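# Guide the ball into the green-bottomed hole

## Task

Bring the ball into the hole whose floor is green, and keep it from entering any other hole. Only the fingers may touch the board; contact by any other arm part ends the attempt as a failure. The board must stay flat on the table, or the task fails. Avoid hard impacts of the ball against the lid, the walls or the floor. The ball must stay in the green hole on its own at the end, not held there by the robot.

## Robot and tools

Robot: two six-joint arms with parallel grippers, left_arm and right_arm. The arm names do not refer to image sides. In the shared scene frame the origin is on the table top midway between the arms, +z points up, +x points out over the table, and left_arm sits on the +y side. Base positions: left_arm at (+0.009, +0.257, 0) m, quat_wxyz (+0.999, 0, 0, +0.034); right_arm at (+0.037, -0.269, 0) m, quat_wxyz (+1.000, 0, 0, +0.015).

Joint order, used in every row and every per-joint list: waist (joint1), shoulder (joint2), elbow (joint3), wrist pitch (joint4), wrist yaw (joint5), wrist roll (joint6). Stated ranges in rad: waist -2.618 to 3.054, shoulder 0.000 to 3.142, elbow 0.000 to 3.142, wrist pitch -1.571 to 1.571, wrist yaw -1.571 to 1.571, wrist roll -2.094 to 2.094. A real end may differ by up to 0.036 rad. Friction can leave a joint up to about 0.031 rad short, and very small commands may not move it at all.

The row: a single flat list of 14 numbers covering both arms, each in [-1, 1]: left_arm's six joint values then its opening, then right_arm's six joint values then its opening. Always send all 14 even when one arm stays still. Joint values are offsets (not poses), scaled so that 1.0 equals 1.202 rad (waist), 1.258 (shoulder), 1.238 (elbow), 2.073 (wrist pitch), 2.022 (wrist yaw and wrist roll). Opening is absolute: +1 fully open, -1 closed.

execute_actions(actions): a list of actions; each action is a list of up to 15 rows, one row per 1/30 s step. If fewer than 15 rows are given, the final row is repeated to fill out the action. Joint offsets in every row are measured from the angles the arm had when that action began, not from the prior row; for a call's first action that means the angles in the latest reported state. An action asking a joint to go more than 0.036 rad beyond its range is rejected for both arms; a malformed action, or a first action failing this check, rejects the entire call with no motion. Joints asked past their real end stop there, and the result may say "joint sent to its limit" (its absence proves nothing). An empty list simply returns the state and images.

move(target, speed, blocking): target is one 14-number row of the same layout; its offsets are counted from the "Joint positions" in the latest result that lists them. All joints move together on synchronized paths, so the gripper traces a curve. speed in rad/s (0.01 to 2, default 0.5) caps the joint with the longest travel. Paths take 0.5 to 10 s; longer ones are cut off at 10 s. Moves ignore obstacles and the other arm; grippers far from a turning joint move quickly; faster moves and targets set deeper past a contact hit and press harder. The finger opening is sent at the start. The extra "move:" line reports the ending (done, off_target, moving, held, fault), limits=held or limits=none, and each arm's joint farthest from its target. With blocking=false you get a result after 0.5 s while motion continues; further moves and execute_actions are refused until a result shows the end, so use wait or stop.

wait(seconds): 0 to 10 s holding the last command; it returns early if a running move finishes. stop(): brakes a running move (needs braking room; fingers keep moving). zoom_image(camera, region): region [x0, y0, x1, y1] in pixels of that camera's latest image, at most 504 by 504. read_manual(section): only licence texts. finished_scene(scene): ends the current scene by its number; irreversible.

Cameras (all 896x504): cam_high, cam_low, cam_left_wrist, cam_right_wrist. Wrist camera frame: +z forward, +x right, +y down in the image.

Reading results: each arm's gripper pose is given as end_effector_position (m) and end_effector_quat_wxyz in the scene frame; the point lies between the finger pads, just under 1 cm behind the tips; fingers point along gripper +z and open along its y. Reported hand position can be off, more at long reach. "Joint positions" and "Joint velocities" list each arm's six joints (rad, rad/s) and then pad gap (m; 0.087 fully open). "Joint targets" shows what the joints are being driven toward now. grip_measured gives the opening on the command scale (each gripper may be off by about 1 mm). To hold something, command about 0.02 below grip_measured. Step readings list joint angles at some steps; HELD marks an arm's step that was held back. "joint command not followed" means the clearance check altered joint targets. Torque readings include offsets and noise. MOTOR HOT appears from 75 °C; fault lines report stops.

Motion limits: each step the joint target is kept near the measured angle (waist 0.202, shoulder 0.258, elbow 0.238, wrist pitch 0.573, wrist yaw and roll 0.522 rad), and targets that would shift the gripper over 70 mm are scaled back, so large changes need several actions; resend any unfinished remainder.

Avoid: any non-finger arm part touching the board, tilting or lifting the board, knocking anything off the table, letting the ball slam into walls, lid or floor, the arms striking or pushing each other, fast closes, and long loaded holds that heat motors. Loose objects may be nudged occasionally.

Each tool is called after ">>>" by a JSON object that holds its "name" and its "arguments".

## Session

>>> {"name": "execute_actions", "arguments": {"actions": []}}

Scene clock: 0.00 s.
left_arm: end_effector_position=(+0.4801, +0.1261, +0.1421) grip_measured=+0.984 end_effector_quat_wxyz=(+0.069, -0.300, +0.931, -0.198) | right_arm: end_effector_position=(+0.3362, -0.7194, +0.2922) grip_measured=+0.992 end_effector_quat_wxyz=(+0.460, +0.762, +0.199, -0.410)
Joint names: [waist, shoulder, elbow, wrist pitch, wrist yaw, wrist roll]
Joint positions: left_arm=[-0.173  2.317  2.341 -1.298  0.304 -0.776  0.087] | right_arm=[-0.727  2.214  2.375 -1.     1.241  1.399  0.087]
Joint velocities: left_arm=[-0.012 -0.017  0.022 -0.022  0.037 -0.095  0.001] | right_arm=[-0.012 -0.002 -0.002 -0.037  0.051  0.037  0.001]
Joint torques (N m, as the arm reports them, + toward a larger angle): no reading
Motor temperatures (°C, as the motors report them): left_arm=[27 28 26 28 28 25] | right_arm=[26 26 26 27 29 25]
Joint targets: left_arm=[-0.173 2.317 2.341 -1.298 0.304 -0.776] | right_arm=[-0.727 2.214 2.375 -1.000 1.241 1.399]

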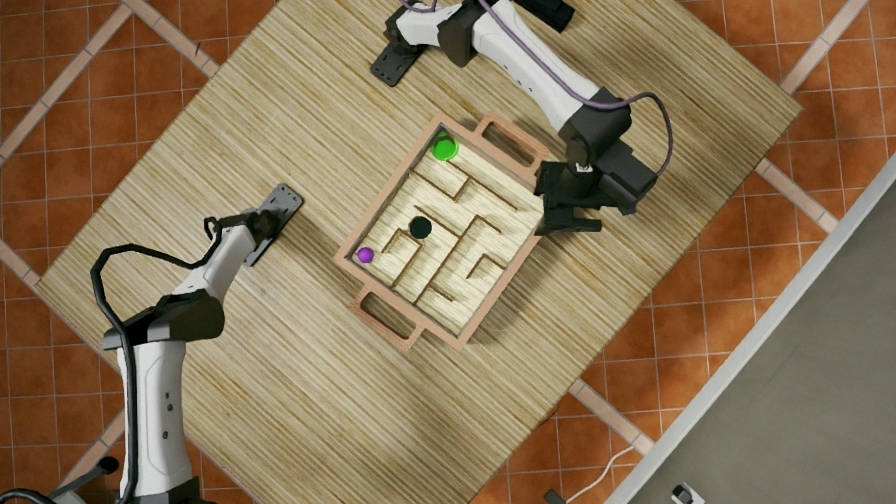

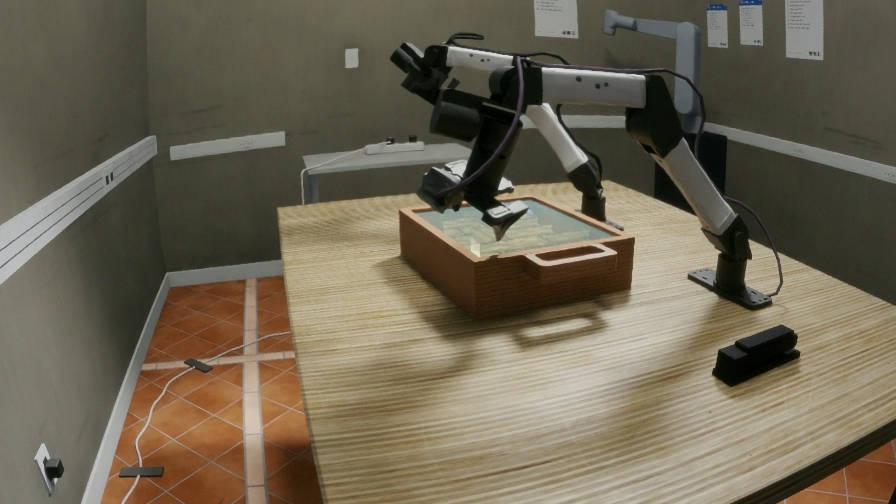

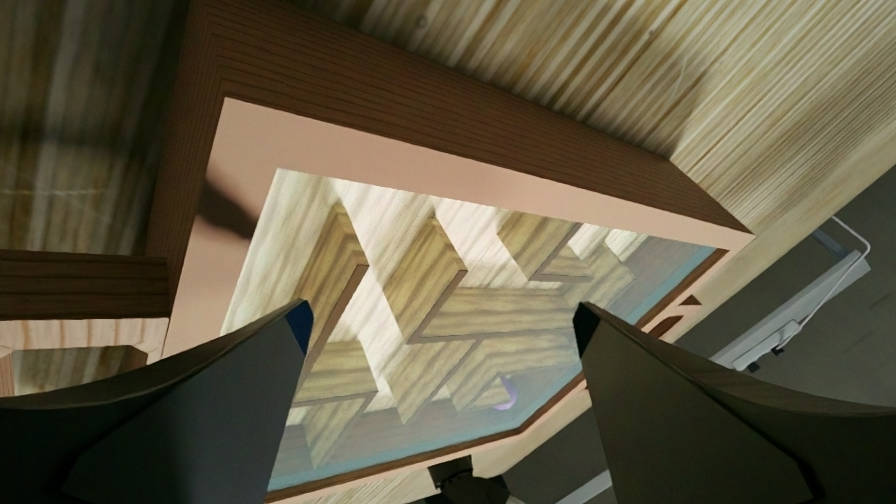

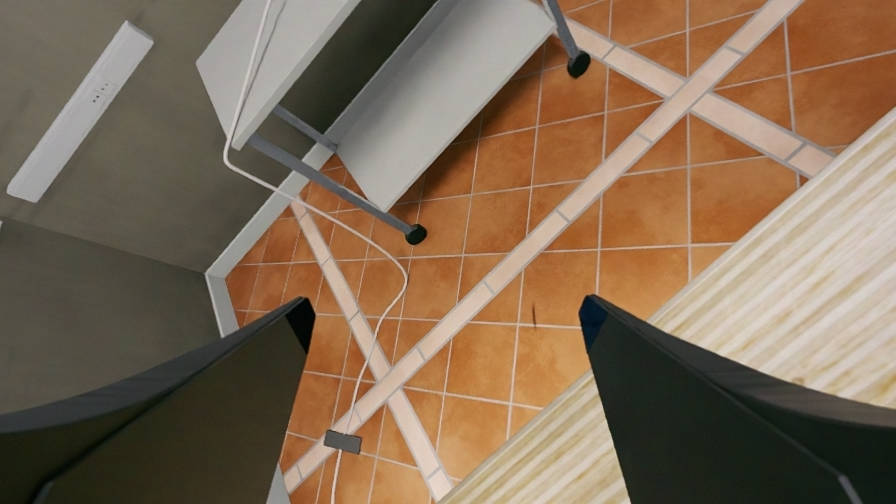

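>>> {"name": "zoom_image", "arguments": {"camera": "cam_high", "region": [320, 90, 600, 360]}}

>>> {"name": "zoom_image", "arguments": {"camera": "cam_low", "region": [380, 170, 660, 340]}}

Region (320, 90, 600, 360) of cam_high's 896x504 image, scaled by 1.800, with more detail than that image has; it fills the top 486 rows of this view, and the rest is white.

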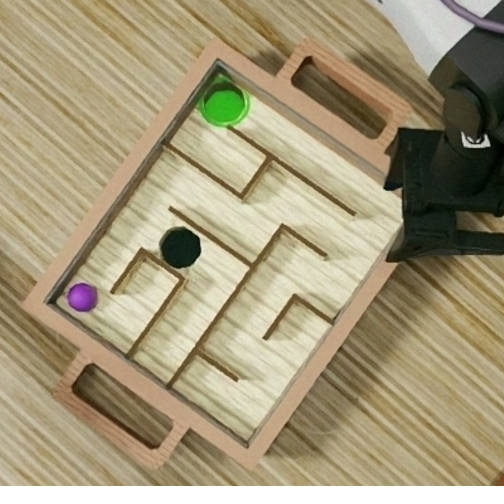

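Region (380, 170, 660, 340) of cam_low's 896x504 image, scaled by 1.800, with more detail than that image has; it fills the top 306 rows of this view, and the rest is white.

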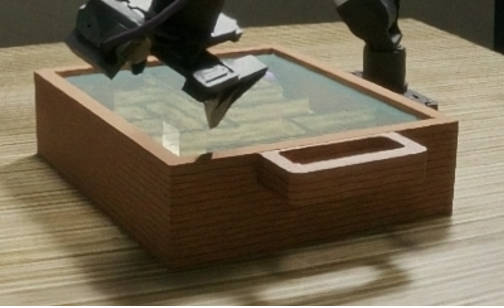

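>>> {"name": "move", "arguments": {"target": [0.03,-0.265,-0.31,-0.097,-0.15,0.384,1,0.563,-0.184,-0.337,-0.241,-0.614,-0.692,1], "speed": 0.8}}

Scene clock: 67.23 s.
left_arm: end_effector_position=(+0.3605, +0.2271, +0.1600) grip_measured=+0.984 end_effector_quat_wxyz=(+0.040, +0.036, +0.999, -0.005) | right_arm: end_effector_position=(+0.3889, -0.2778, +0.1581) grip_measured=+0.992 end_effector_quat_wxyz=(+0.037, +0.014, +0.999, -0.004)
Joint names: [waist, shoulder, elbow, wrist pitch, wrist yaw, wrist roll]
Joint positions: left_arm=[-0.148  1.996  1.988 -1.482  0.007 -0.009  0.087] | right_arm=[-0.051  1.999  1.984 -1.482  0.007  0.006  0.087]
Joint velocities: left_arm=[-0.017 -0.002 -0.002 -0.066 -0.007 -0.007 -0.001] | right_arm=[-0.002  0.007  0.012 -0.066 -0.022 -0.125  0.   ]
Joint torques (N m, as the arm reports them, + toward a larger angle): left_arm=[  1.14 -11.52   4.82   0.39  -0.02   0.06] | right_arm=[ -0.29 -13.73   5.05   0.41  -0.02  -0.09]
Motor temperatures (°C, as the motors report them): left_arm=[27 45 32 30 28 25] | right_arm=[26 49 31 30 29 25]
Joint targets: left_arm=[-0.137 1.983 1.958 -1.499 0.001 0.001] | right_arm=[-0.050 1.983 1.958 -1.499 -0.000 -0.000]
move: off_target (left_arm, right_arm); limits=none; left_arm: farthest joint: the elbow, 0.031 radians from its target (0.384 radians at the start); right_arm: farthest joint: the elbow, 0.027 radians from its target (0.418 radians at the start)

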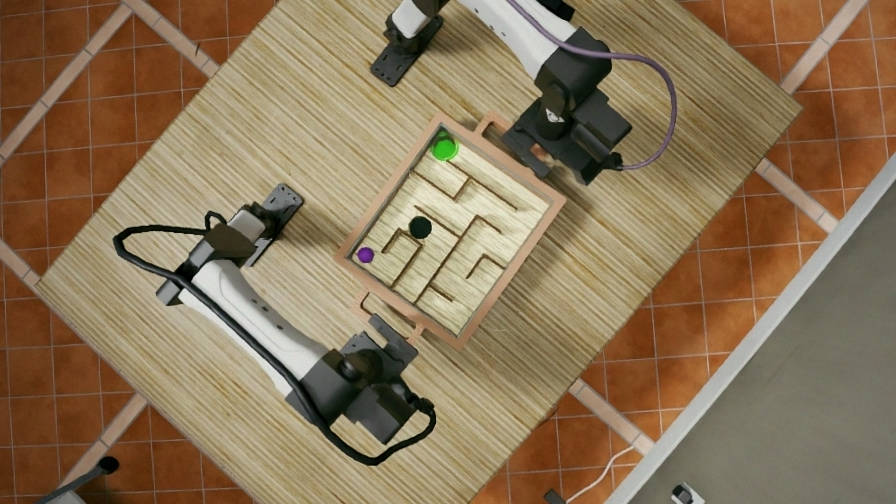

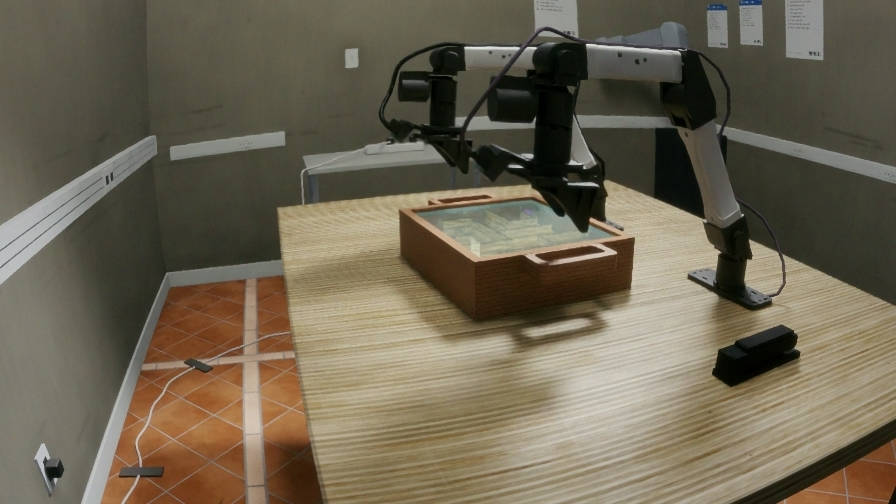

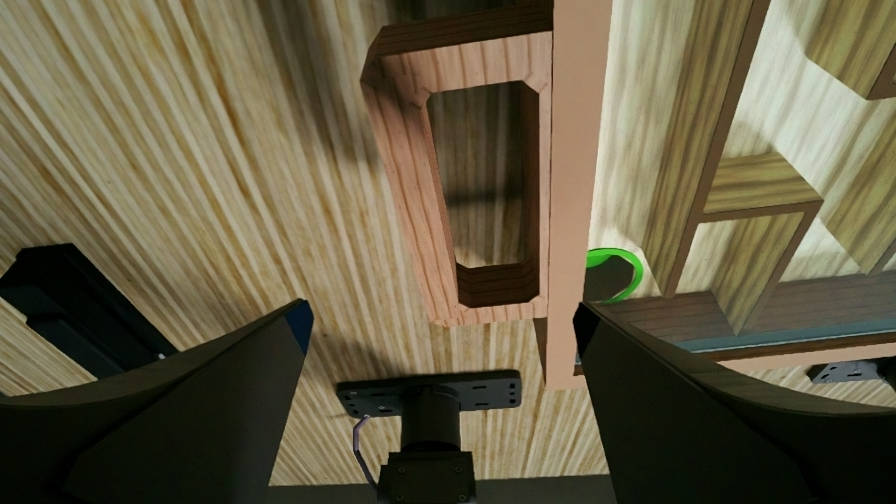

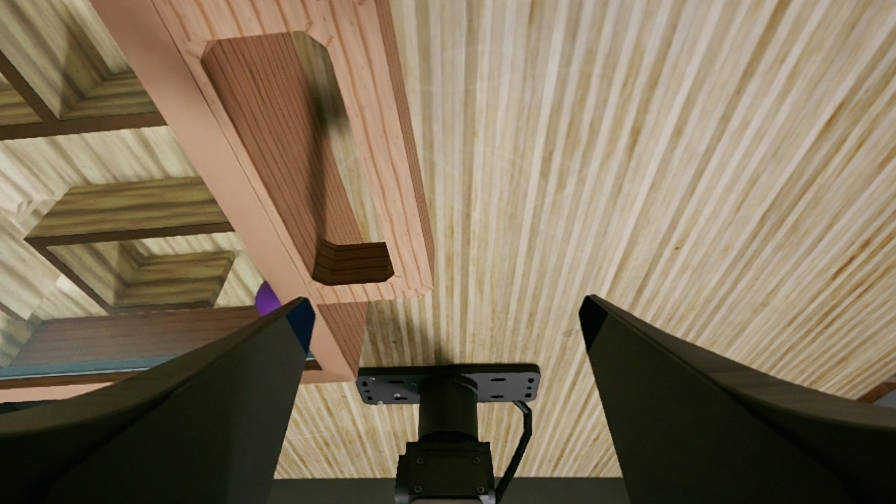

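>>> {"name": "move", "arguments": {"target": [0.048,-0.075,-0.275,0.113,0,-0.066,0.15,0.07,-0.025,-0.198,0.1,0,-0.025,0.15]}}

Scene clock: 84.23 s.
left_arm: end_effector_position=(+0.3452, +0.2394, +0.1093) grip_measured=+0.150 end_effector_quat_wxyz=(+0.031, -0.050, +0.998, -0.006) | right_arm: end_effector_position=(+0.3895, -0.2527, +0.1088) grip_measured=+0.150 end_effector_quat_wxyz=(+0.033, -0.047, +0.998, -0.003)
Joint names: [waist, shoulder, elbow, wrist pitch, wrist yaw, wrist roll]
Joint positions: left_arm=[-0.1    1.919  1.675 -1.264  0.007 -0.132  0.05 ] | right_arm=[ 0.025  1.984  1.764 -1.285  0.007 -0.039  0.05 ]
Joint velocities: left_arm=[-0.017 -0.002 -0.002  0.007 -0.007 -0.022 -0.   ] | right_arm=[-0.017 -0.012 -0.012 -0.081 -0.007  0.022  0.   ]
Joint torques (N m, as the arm reports them, + toward a larger angle): left_arm=[  1.05 -11.35   5.21   0.75   0.04  -0.07] | right_arm=[  0.35 -14.06   5.2    0.66   0.    -0.01]
Motor temperatures (°C, as the motors report them): left_arm=[27 44 32 30 28 25] | right_arm=[26 50 30 29 29 25]
Joint targets: left_arm=[-0.090 1.901 1.647 -1.248 0.007 -0.142] | right_arm=[0.033 1.968 1.739 -1.275 0.007 -0.045]
move: off_target (left_arm, right_arm); limits=none; left_arm: farthest joint: the elbow, 0.028 radians from its target (0.340 radians at the start); right_arm: farthest joint: the elbow, 0.025 radians from its target (0.246 radians at the start)

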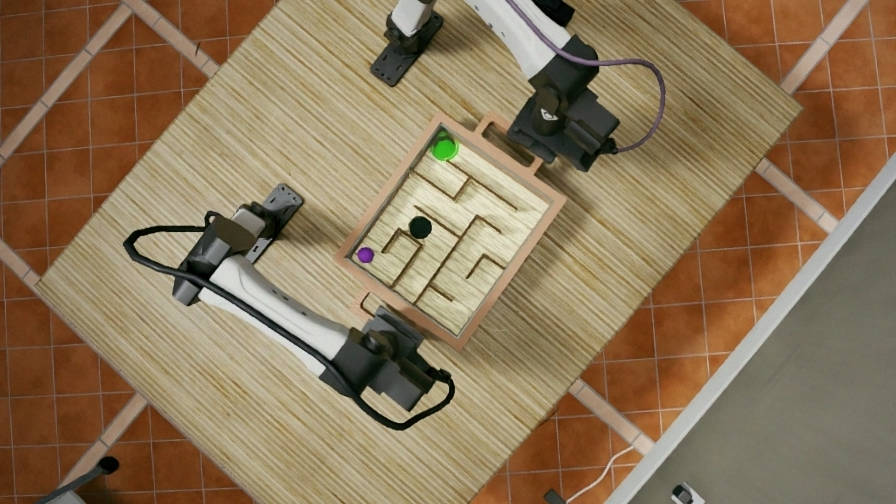

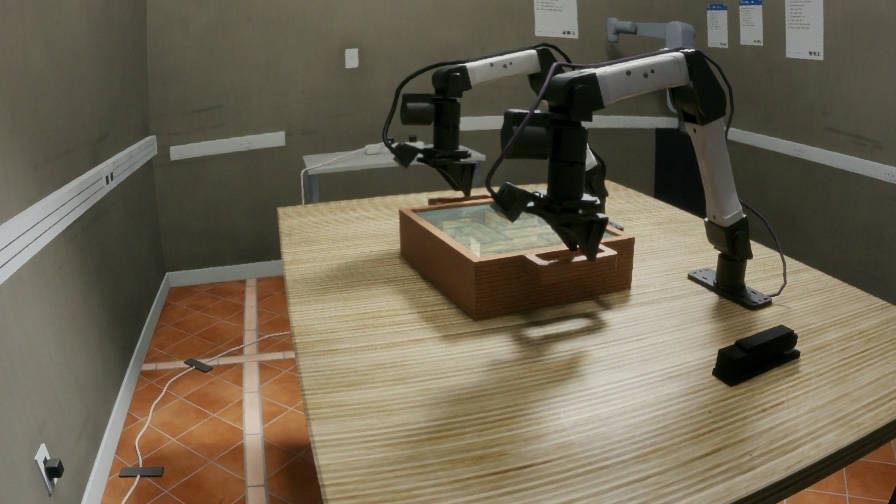

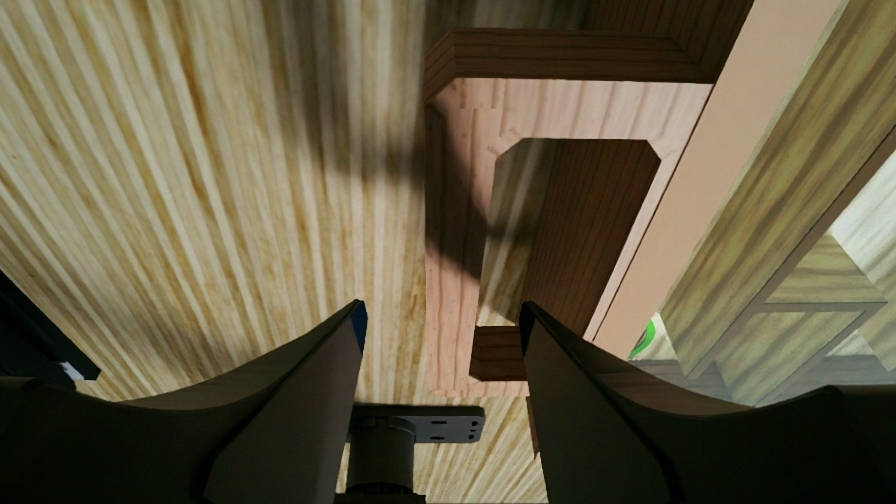

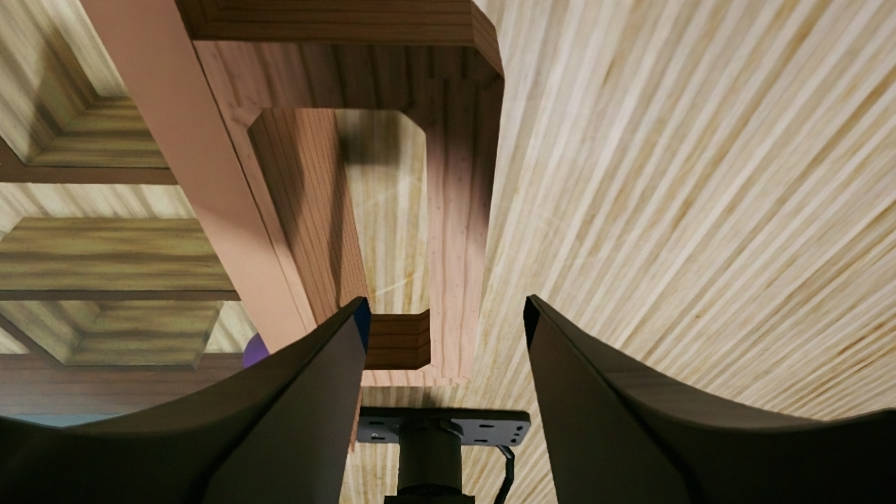

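>>> {"name": "move", "arguments": {"target": [-0.012,-0.01,-0.111,0.06,0,0,0.15,-0.012,0,-0.109,0.058,0,0,0.15], "speed": 0.2}}

Scene clock: 96.60 s.
left_arm: end_effector_position=(+0.3434, +0.2394, +0.0819) grip_measured=+0.150 end_effector_quat_wxyz=(+0.031, -0.050, +0.998, -0.006) | right_arm: end_effector_position=(+0.3886, -0.2527, +0.0810) grip_measured=+0.150 end_effector_quat_wxyz=(+0.033, -0.047, +0.998, -0.003)
Joint names: [waist, shoulder, elbow, wrist pitch, wrist yaw, wrist roll]
Joint positions: left_arm=[-0.1    1.919  1.566 -1.157  0.007 -0.133  0.05 ] | right_arm=[ 0.025  1.984  1.654 -1.174  0.007 -0.039  0.05 ]
Joint velocities: left_arm=[ 0.007  0.007  0.002  0.037  0.007  0.066 -0.   ] | right_arm=[ 0.007  0.002 -0.012 -0.007 -0.051 -0.066  0.001]
Joint torques (N m, as the arm reports them, + toward a larger angle): left_arm=[ -1.09 -11.01   5.16   0.74   0.04   0.02] | right_arm=[ -1.03 -12.55   5.23   0.61   0.     0.04]
Motor temperatures (°C, as the motors report them): left_arm=[27 44 31 30 28 25] | right_arm=[26 51 30 29 29 25]
Joint targets: left_arm=[-0.114 1.906 1.538 -1.140 0.007 -0.133] | right_arm=[0.011 1.984 1.629 -1.164 0.007 -0.039]
move: off_target (left_arm, right_arm); limits=none; left_arm: farthest joint: the elbow, 0.029 radians from its target (0.138 radians at the start); right_arm: farthest joint: the elbow, 0.025 radians from its target (0.135 radians at the start)

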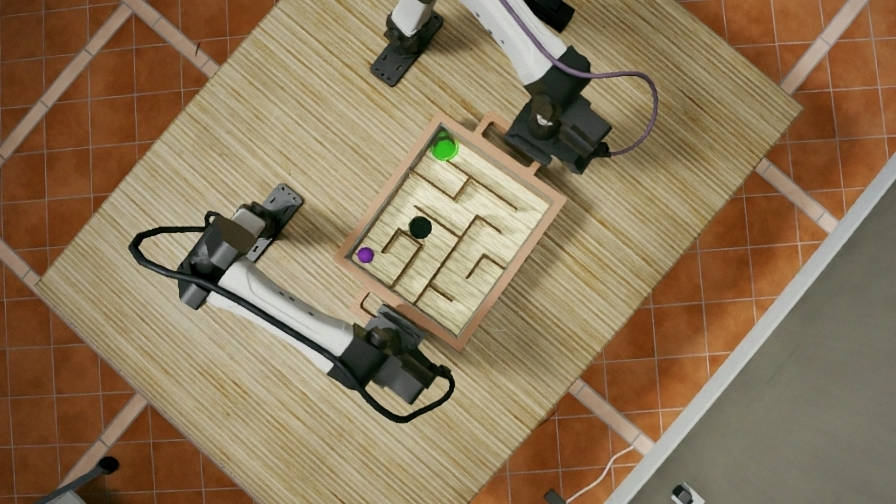

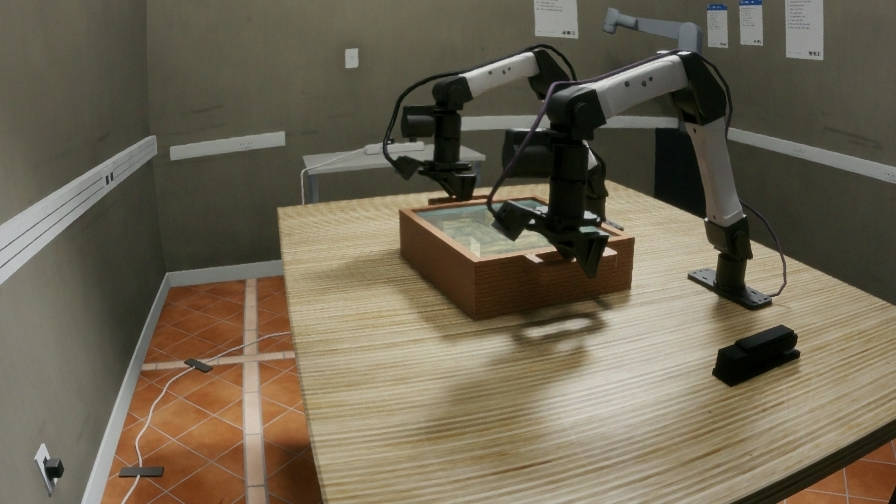

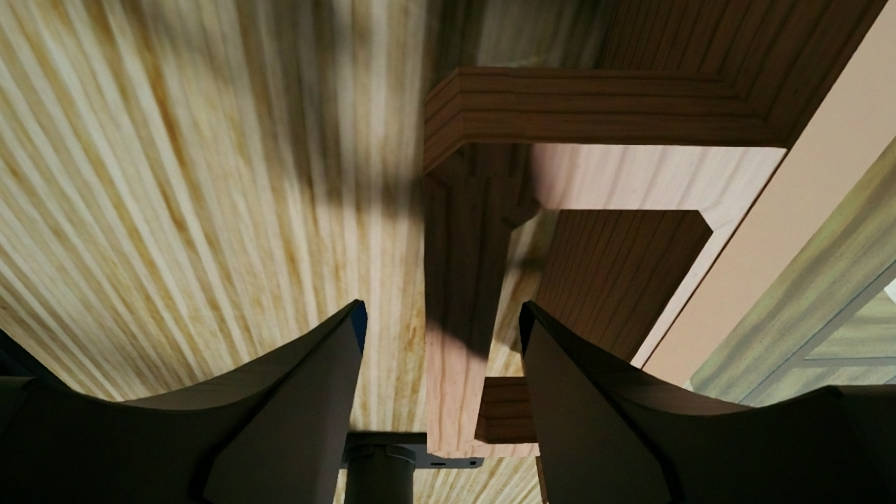

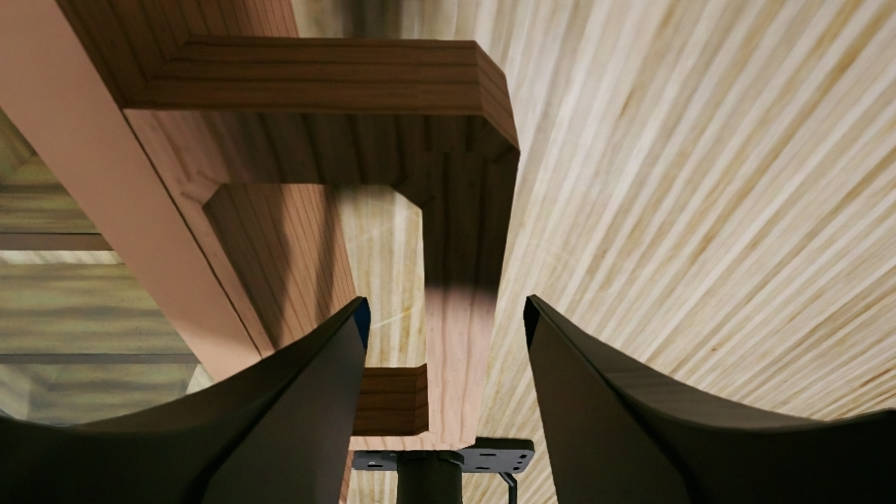

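>>> {"name": "execute_actions", "arguments": {"actions": [[[-0.02,0,0,0,0,0,0.0,-0.02,0,0,0,0,0,0.0],[-0.02,0,0,0,0,0,-0.1,-0.02,0,0,0,0,0,-0.1],[-0.02,0,0,0,0,0,-0.2,-0.02,0,0,0,0,0,-0.2],[-0.02,0,0,0,0,0,-0.3,-0.02,0,0,0,0,0,-0.3],[-0.02,0,0,0,0,0,-0.35,-0.02,0,0,0,0,0,-0.35],[-0.02,0,0,0,0,0,-0.4,-0.02,0,0,0,0,0,-0.4],[-0.02,0,0,0,0,0,-0.44,-0.02,0,0,0,0,0,-0.44],[-0.02,0,0,0,0,0,-0.48,-0.02,0,0,0,0,0,-0.48],[-0.02,0,0,0,0,0,-0.52,-0.02,0,0,0,0,0,-0.52],[-0.02,0,0,0,0,0,-0.56,-0.02,0,0,0,0,0,-0.56],[-0.02,0,0,0,0,0,-0.6,-0.02,0,0,0,0,0,-0.6],[-0.02,0,0,0,0,0,-0.64,-0.02,0,0,0,0,0,-0.64],[-0.02,0,0,0,0,0,-0.7,-0.02,0,0,0,0,0,-0.7]],[[0,0,0,0,0,0,-0.75,0,0,0,0,0,0,-0.75]]]}}

Scene clock: 107.23 s.
left_arm: end_effector_position=(+0.3432, +0.2359, +0.0818) grip_measured=-0.624 end_effector_quat_wxyz=(+0.031, -0.041, +0.999, -0.002) | right_arm: end_effector_position=(+0.3889, -0.2559, +0.0809) grip_measured=-0.617 end_effector_quat_wxyz=(+0.034, -0.038, +0.999, +0.004)
Joint names: [waist, shoulder, elbow, wrist pitch, wrist yaw, wrist roll]
Joint positions: left_arm=[-0.116  1.919  1.566 -1.156 -0.002 -0.131  0.016] | right_arm=[ 0.009  1.984  1.654 -1.173 -0.008 -0.038  0.017]
Joint velocities: left_arm=[ 0.022  0.002 -0.002 -0.022 -0.007  0.007 -0.001] | right_arm=[ 0.002 -0.017 -0.007 -0.037  0.037 -0.051 -0.   ]
Joint torques (N m, as the arm reports them, + toward a larger angle): left_arm=[  0.2  -10.     7.45   0.53   0.04   0.02] | right_arm=[ -0.03 -12.41   7.24   0.63   0.     0.07]
Motor temperatures (°C, as the motors report them): left_arm=[27 44 31 30 28 25] | right_arm=[26 51 30 29 29 25]
Joint targets: left_arm=[-0.116 1.919 1.566 -1.156 -0.002 -0.131] | right_arm=[0.009 1.984 1.654 -1.173 -0.007 -0.038]
Step readings (joint positions; steps 1 to 15: 1st action; 16 to 30: 2nd action):
0: left_arm=[-0.100 1.919 1.566 -1.156 0.007 -0.133] | right_arm=[0.025 1.984 1.654 -1.173 0.007 -0.039]
1: left_arm=[-0.101 1.919 1.566 -1.156 0.007 -0.133] | right_arm=[0.024 1.984 1.654 -1.173 0.007 -0.039]
2: left_arm=[-0.104 1.919 1.566 -1.156 0.007 -0.133] | right_arm=[0.022 1.984 1.654 -1.173 0.007 -0.039]
4: left_arm=[-0.110 1.919 1.566 -1.156 0.007 -0.133] | right_arm=[0.015 1.984 1.654 -1.173 0.007 -0.039]
8: left_arm=[-0.115 1.919 1.566 -1.156 0.007 -0.133] | right_arm=[0.009 1.984 1.654 -1.173 0.007 -0.039]
15: left_arm=[-0.116 1.919 1.566 -1.156 -0.002 -0.131] | right_arm=[0.009 1.984 1.654 -1.173 -0.007 -0.038]
16: left_arm=[-0.116 1.919 1.566 -1.156 -0.002 -0.131] | right_arm=[0.009 1.984 1.654 -1.173 -0.007 -0.038]
17: left_arm=[-0.116 1.919 1.566 -1.156 -0.002 -0.131] | right_arm=[0.009 1.984 1.654 -1.173 -0.008 -0.038]
19: left_arm=[-0.116 1.919 1.566 -1.156 -0.002 -0.131] | right_arm=[0.009 1.984 1.654 -1.173 -0.008 -0.038]
23: left_arm=[-0.116 1.919 1.566 -1.156 -0.002 -0.131] | right_arm=[0.009 1.984 1.654 -1.173 -0.008 -0.038]
30: Joint positions above

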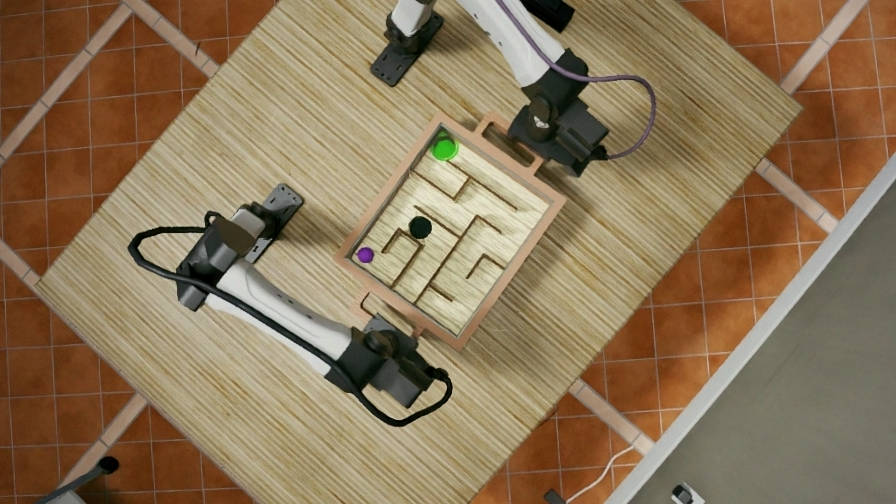

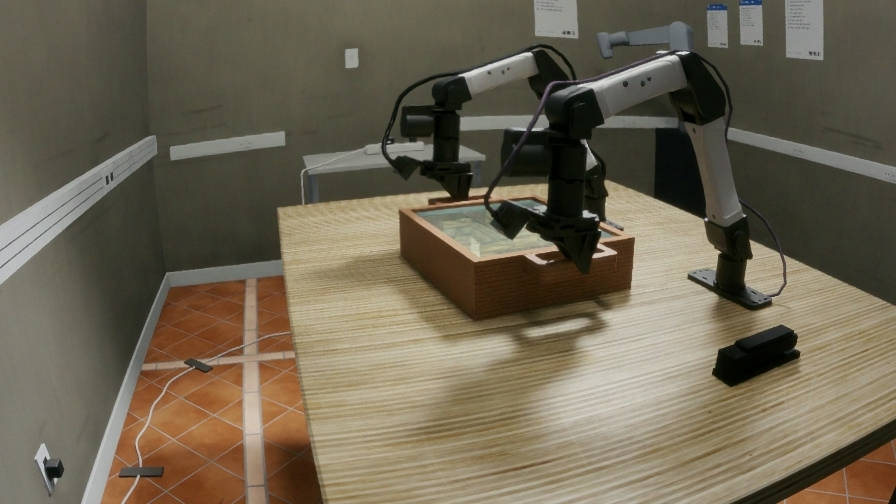

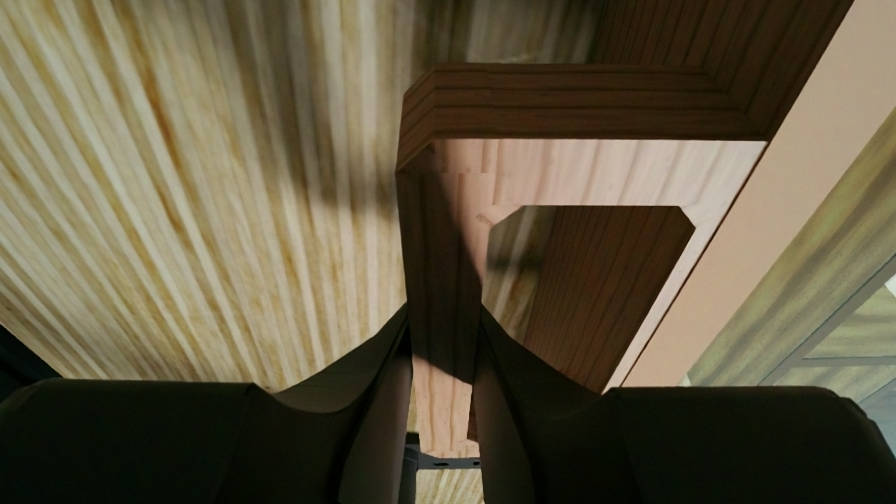

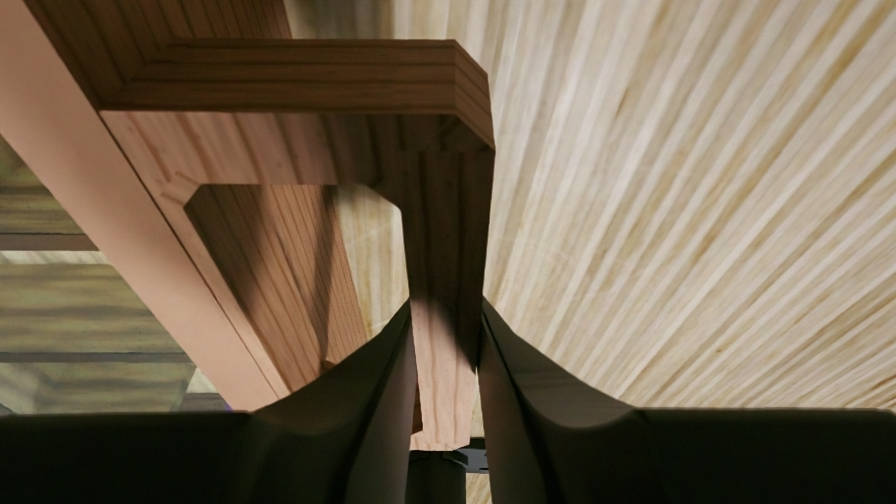

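>>> {"name": "move", "arguments": {"target": [0,-0.065,0.01,0,0,0,-0.75,0,-0.065,0.01,0,0,0,-0.75], "speed": 0.08}}

Scene clock: 117.07 s.
left_arm: end_effector_position=(+0.3442, +0.2359, +0.0938) grip_measured=-0.624 end_effector_quat_wxyz=(+0.050, -0.041, +0.998, -0.003) | right_arm: end_effector_position=(+0.3903, -0.2558, +0.0936) grip_measured=-0.617 end_effector_quat_wxyz=(+0.054, -0.038, +0.998, +0.004)
Joint names: [waist, shoulder, elbow, wrist pitch, wrist yaw, wrist roll]
Joint positions: left_arm=[-0.116  1.881  1.566 -1.156 -0.003 -0.131  0.016] | right_arm=[ 0.009  1.946  1.654 -1.171 -0.008 -0.038  0.017]
Joint velocities: left_arm=[ 0.002 -0.002 -0.007 -0.081 -0.007  0.007  0.   ] | right_arm=[-0.017 -0.022 -0.012 -0.007  0.007  0.007  0.   ]
Joint torques (N m, as the arm reports them, + toward a larger angle): left_arm=[  0.18 -13.27   8.54   0.59   0.04   0.01] | right_arm=[ -0.08 -16.13   8.02   0.6   -0.01   0.  ]
Motor temperatures (°C, as the motors report them): left_arm=[27 43 32 30 28 25] | right_arm=[26 51 31 29 29 25]
Joint targets: left_arm=[-0.116 1.837 1.579 -1.156 -0.002 -0.131] | right_arm=[0.009 1.902 1.666 -1.173 -0.008 -0.038]
move: off_target (left_arm, right_arm); limits=none; left_arm: farthest joint: the shoulder, 0.044 radians from its target (0.081 radians at the start); right_arm: farthest joint: the shoulder, 0.043 radians from its target (0.081 radians at the start)

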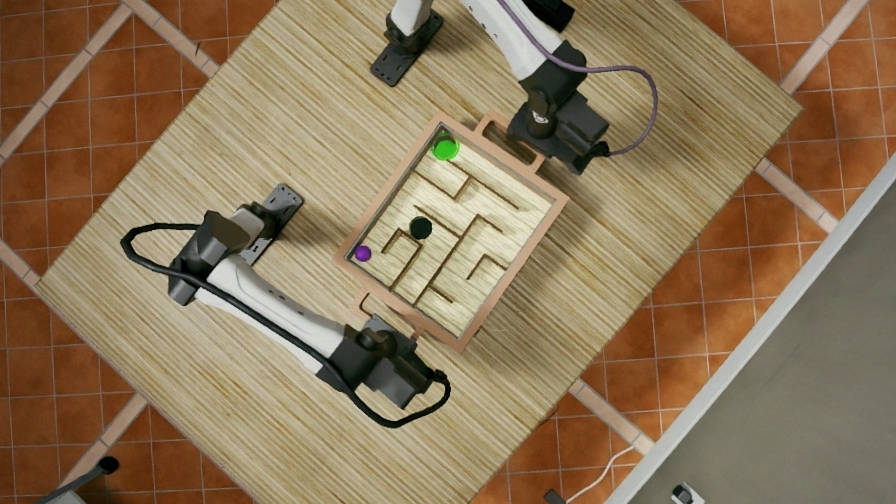

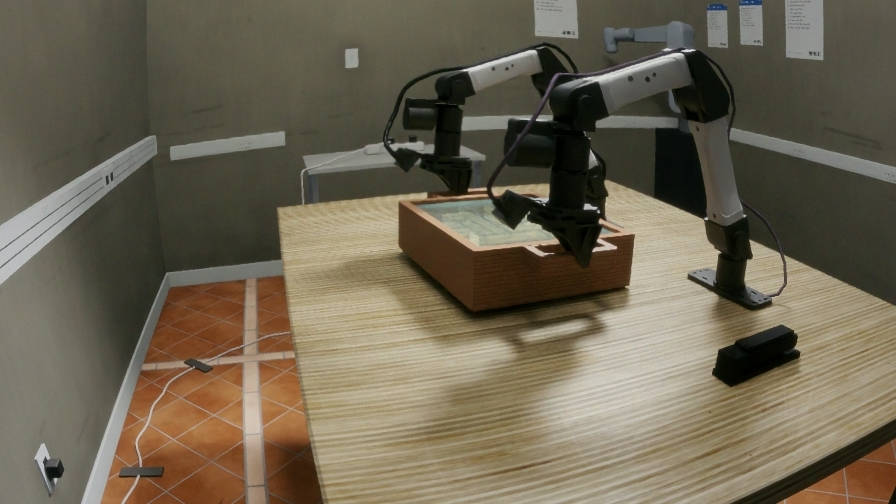

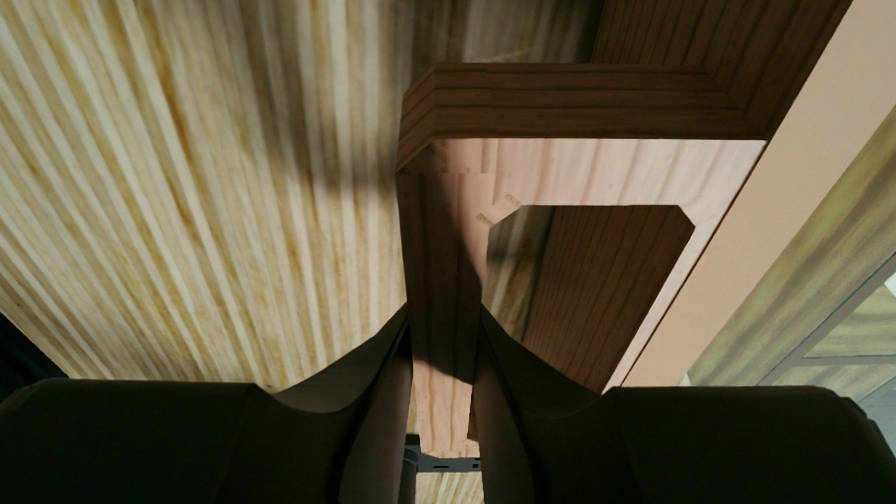

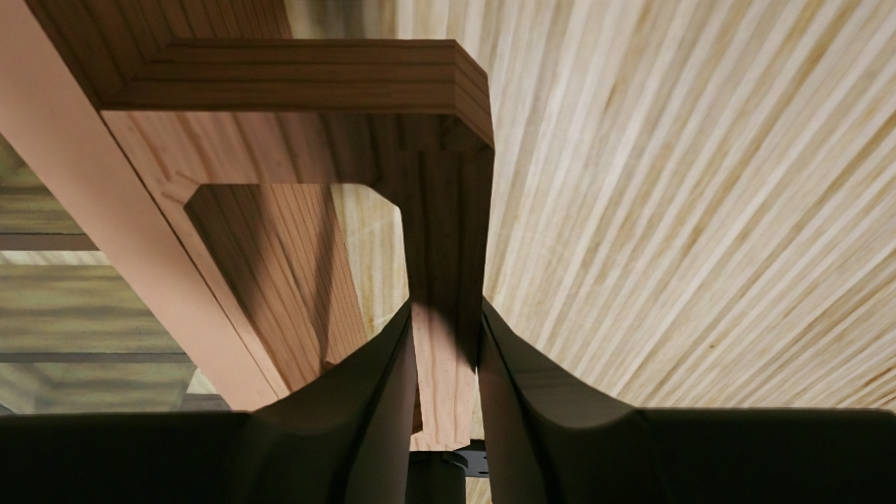

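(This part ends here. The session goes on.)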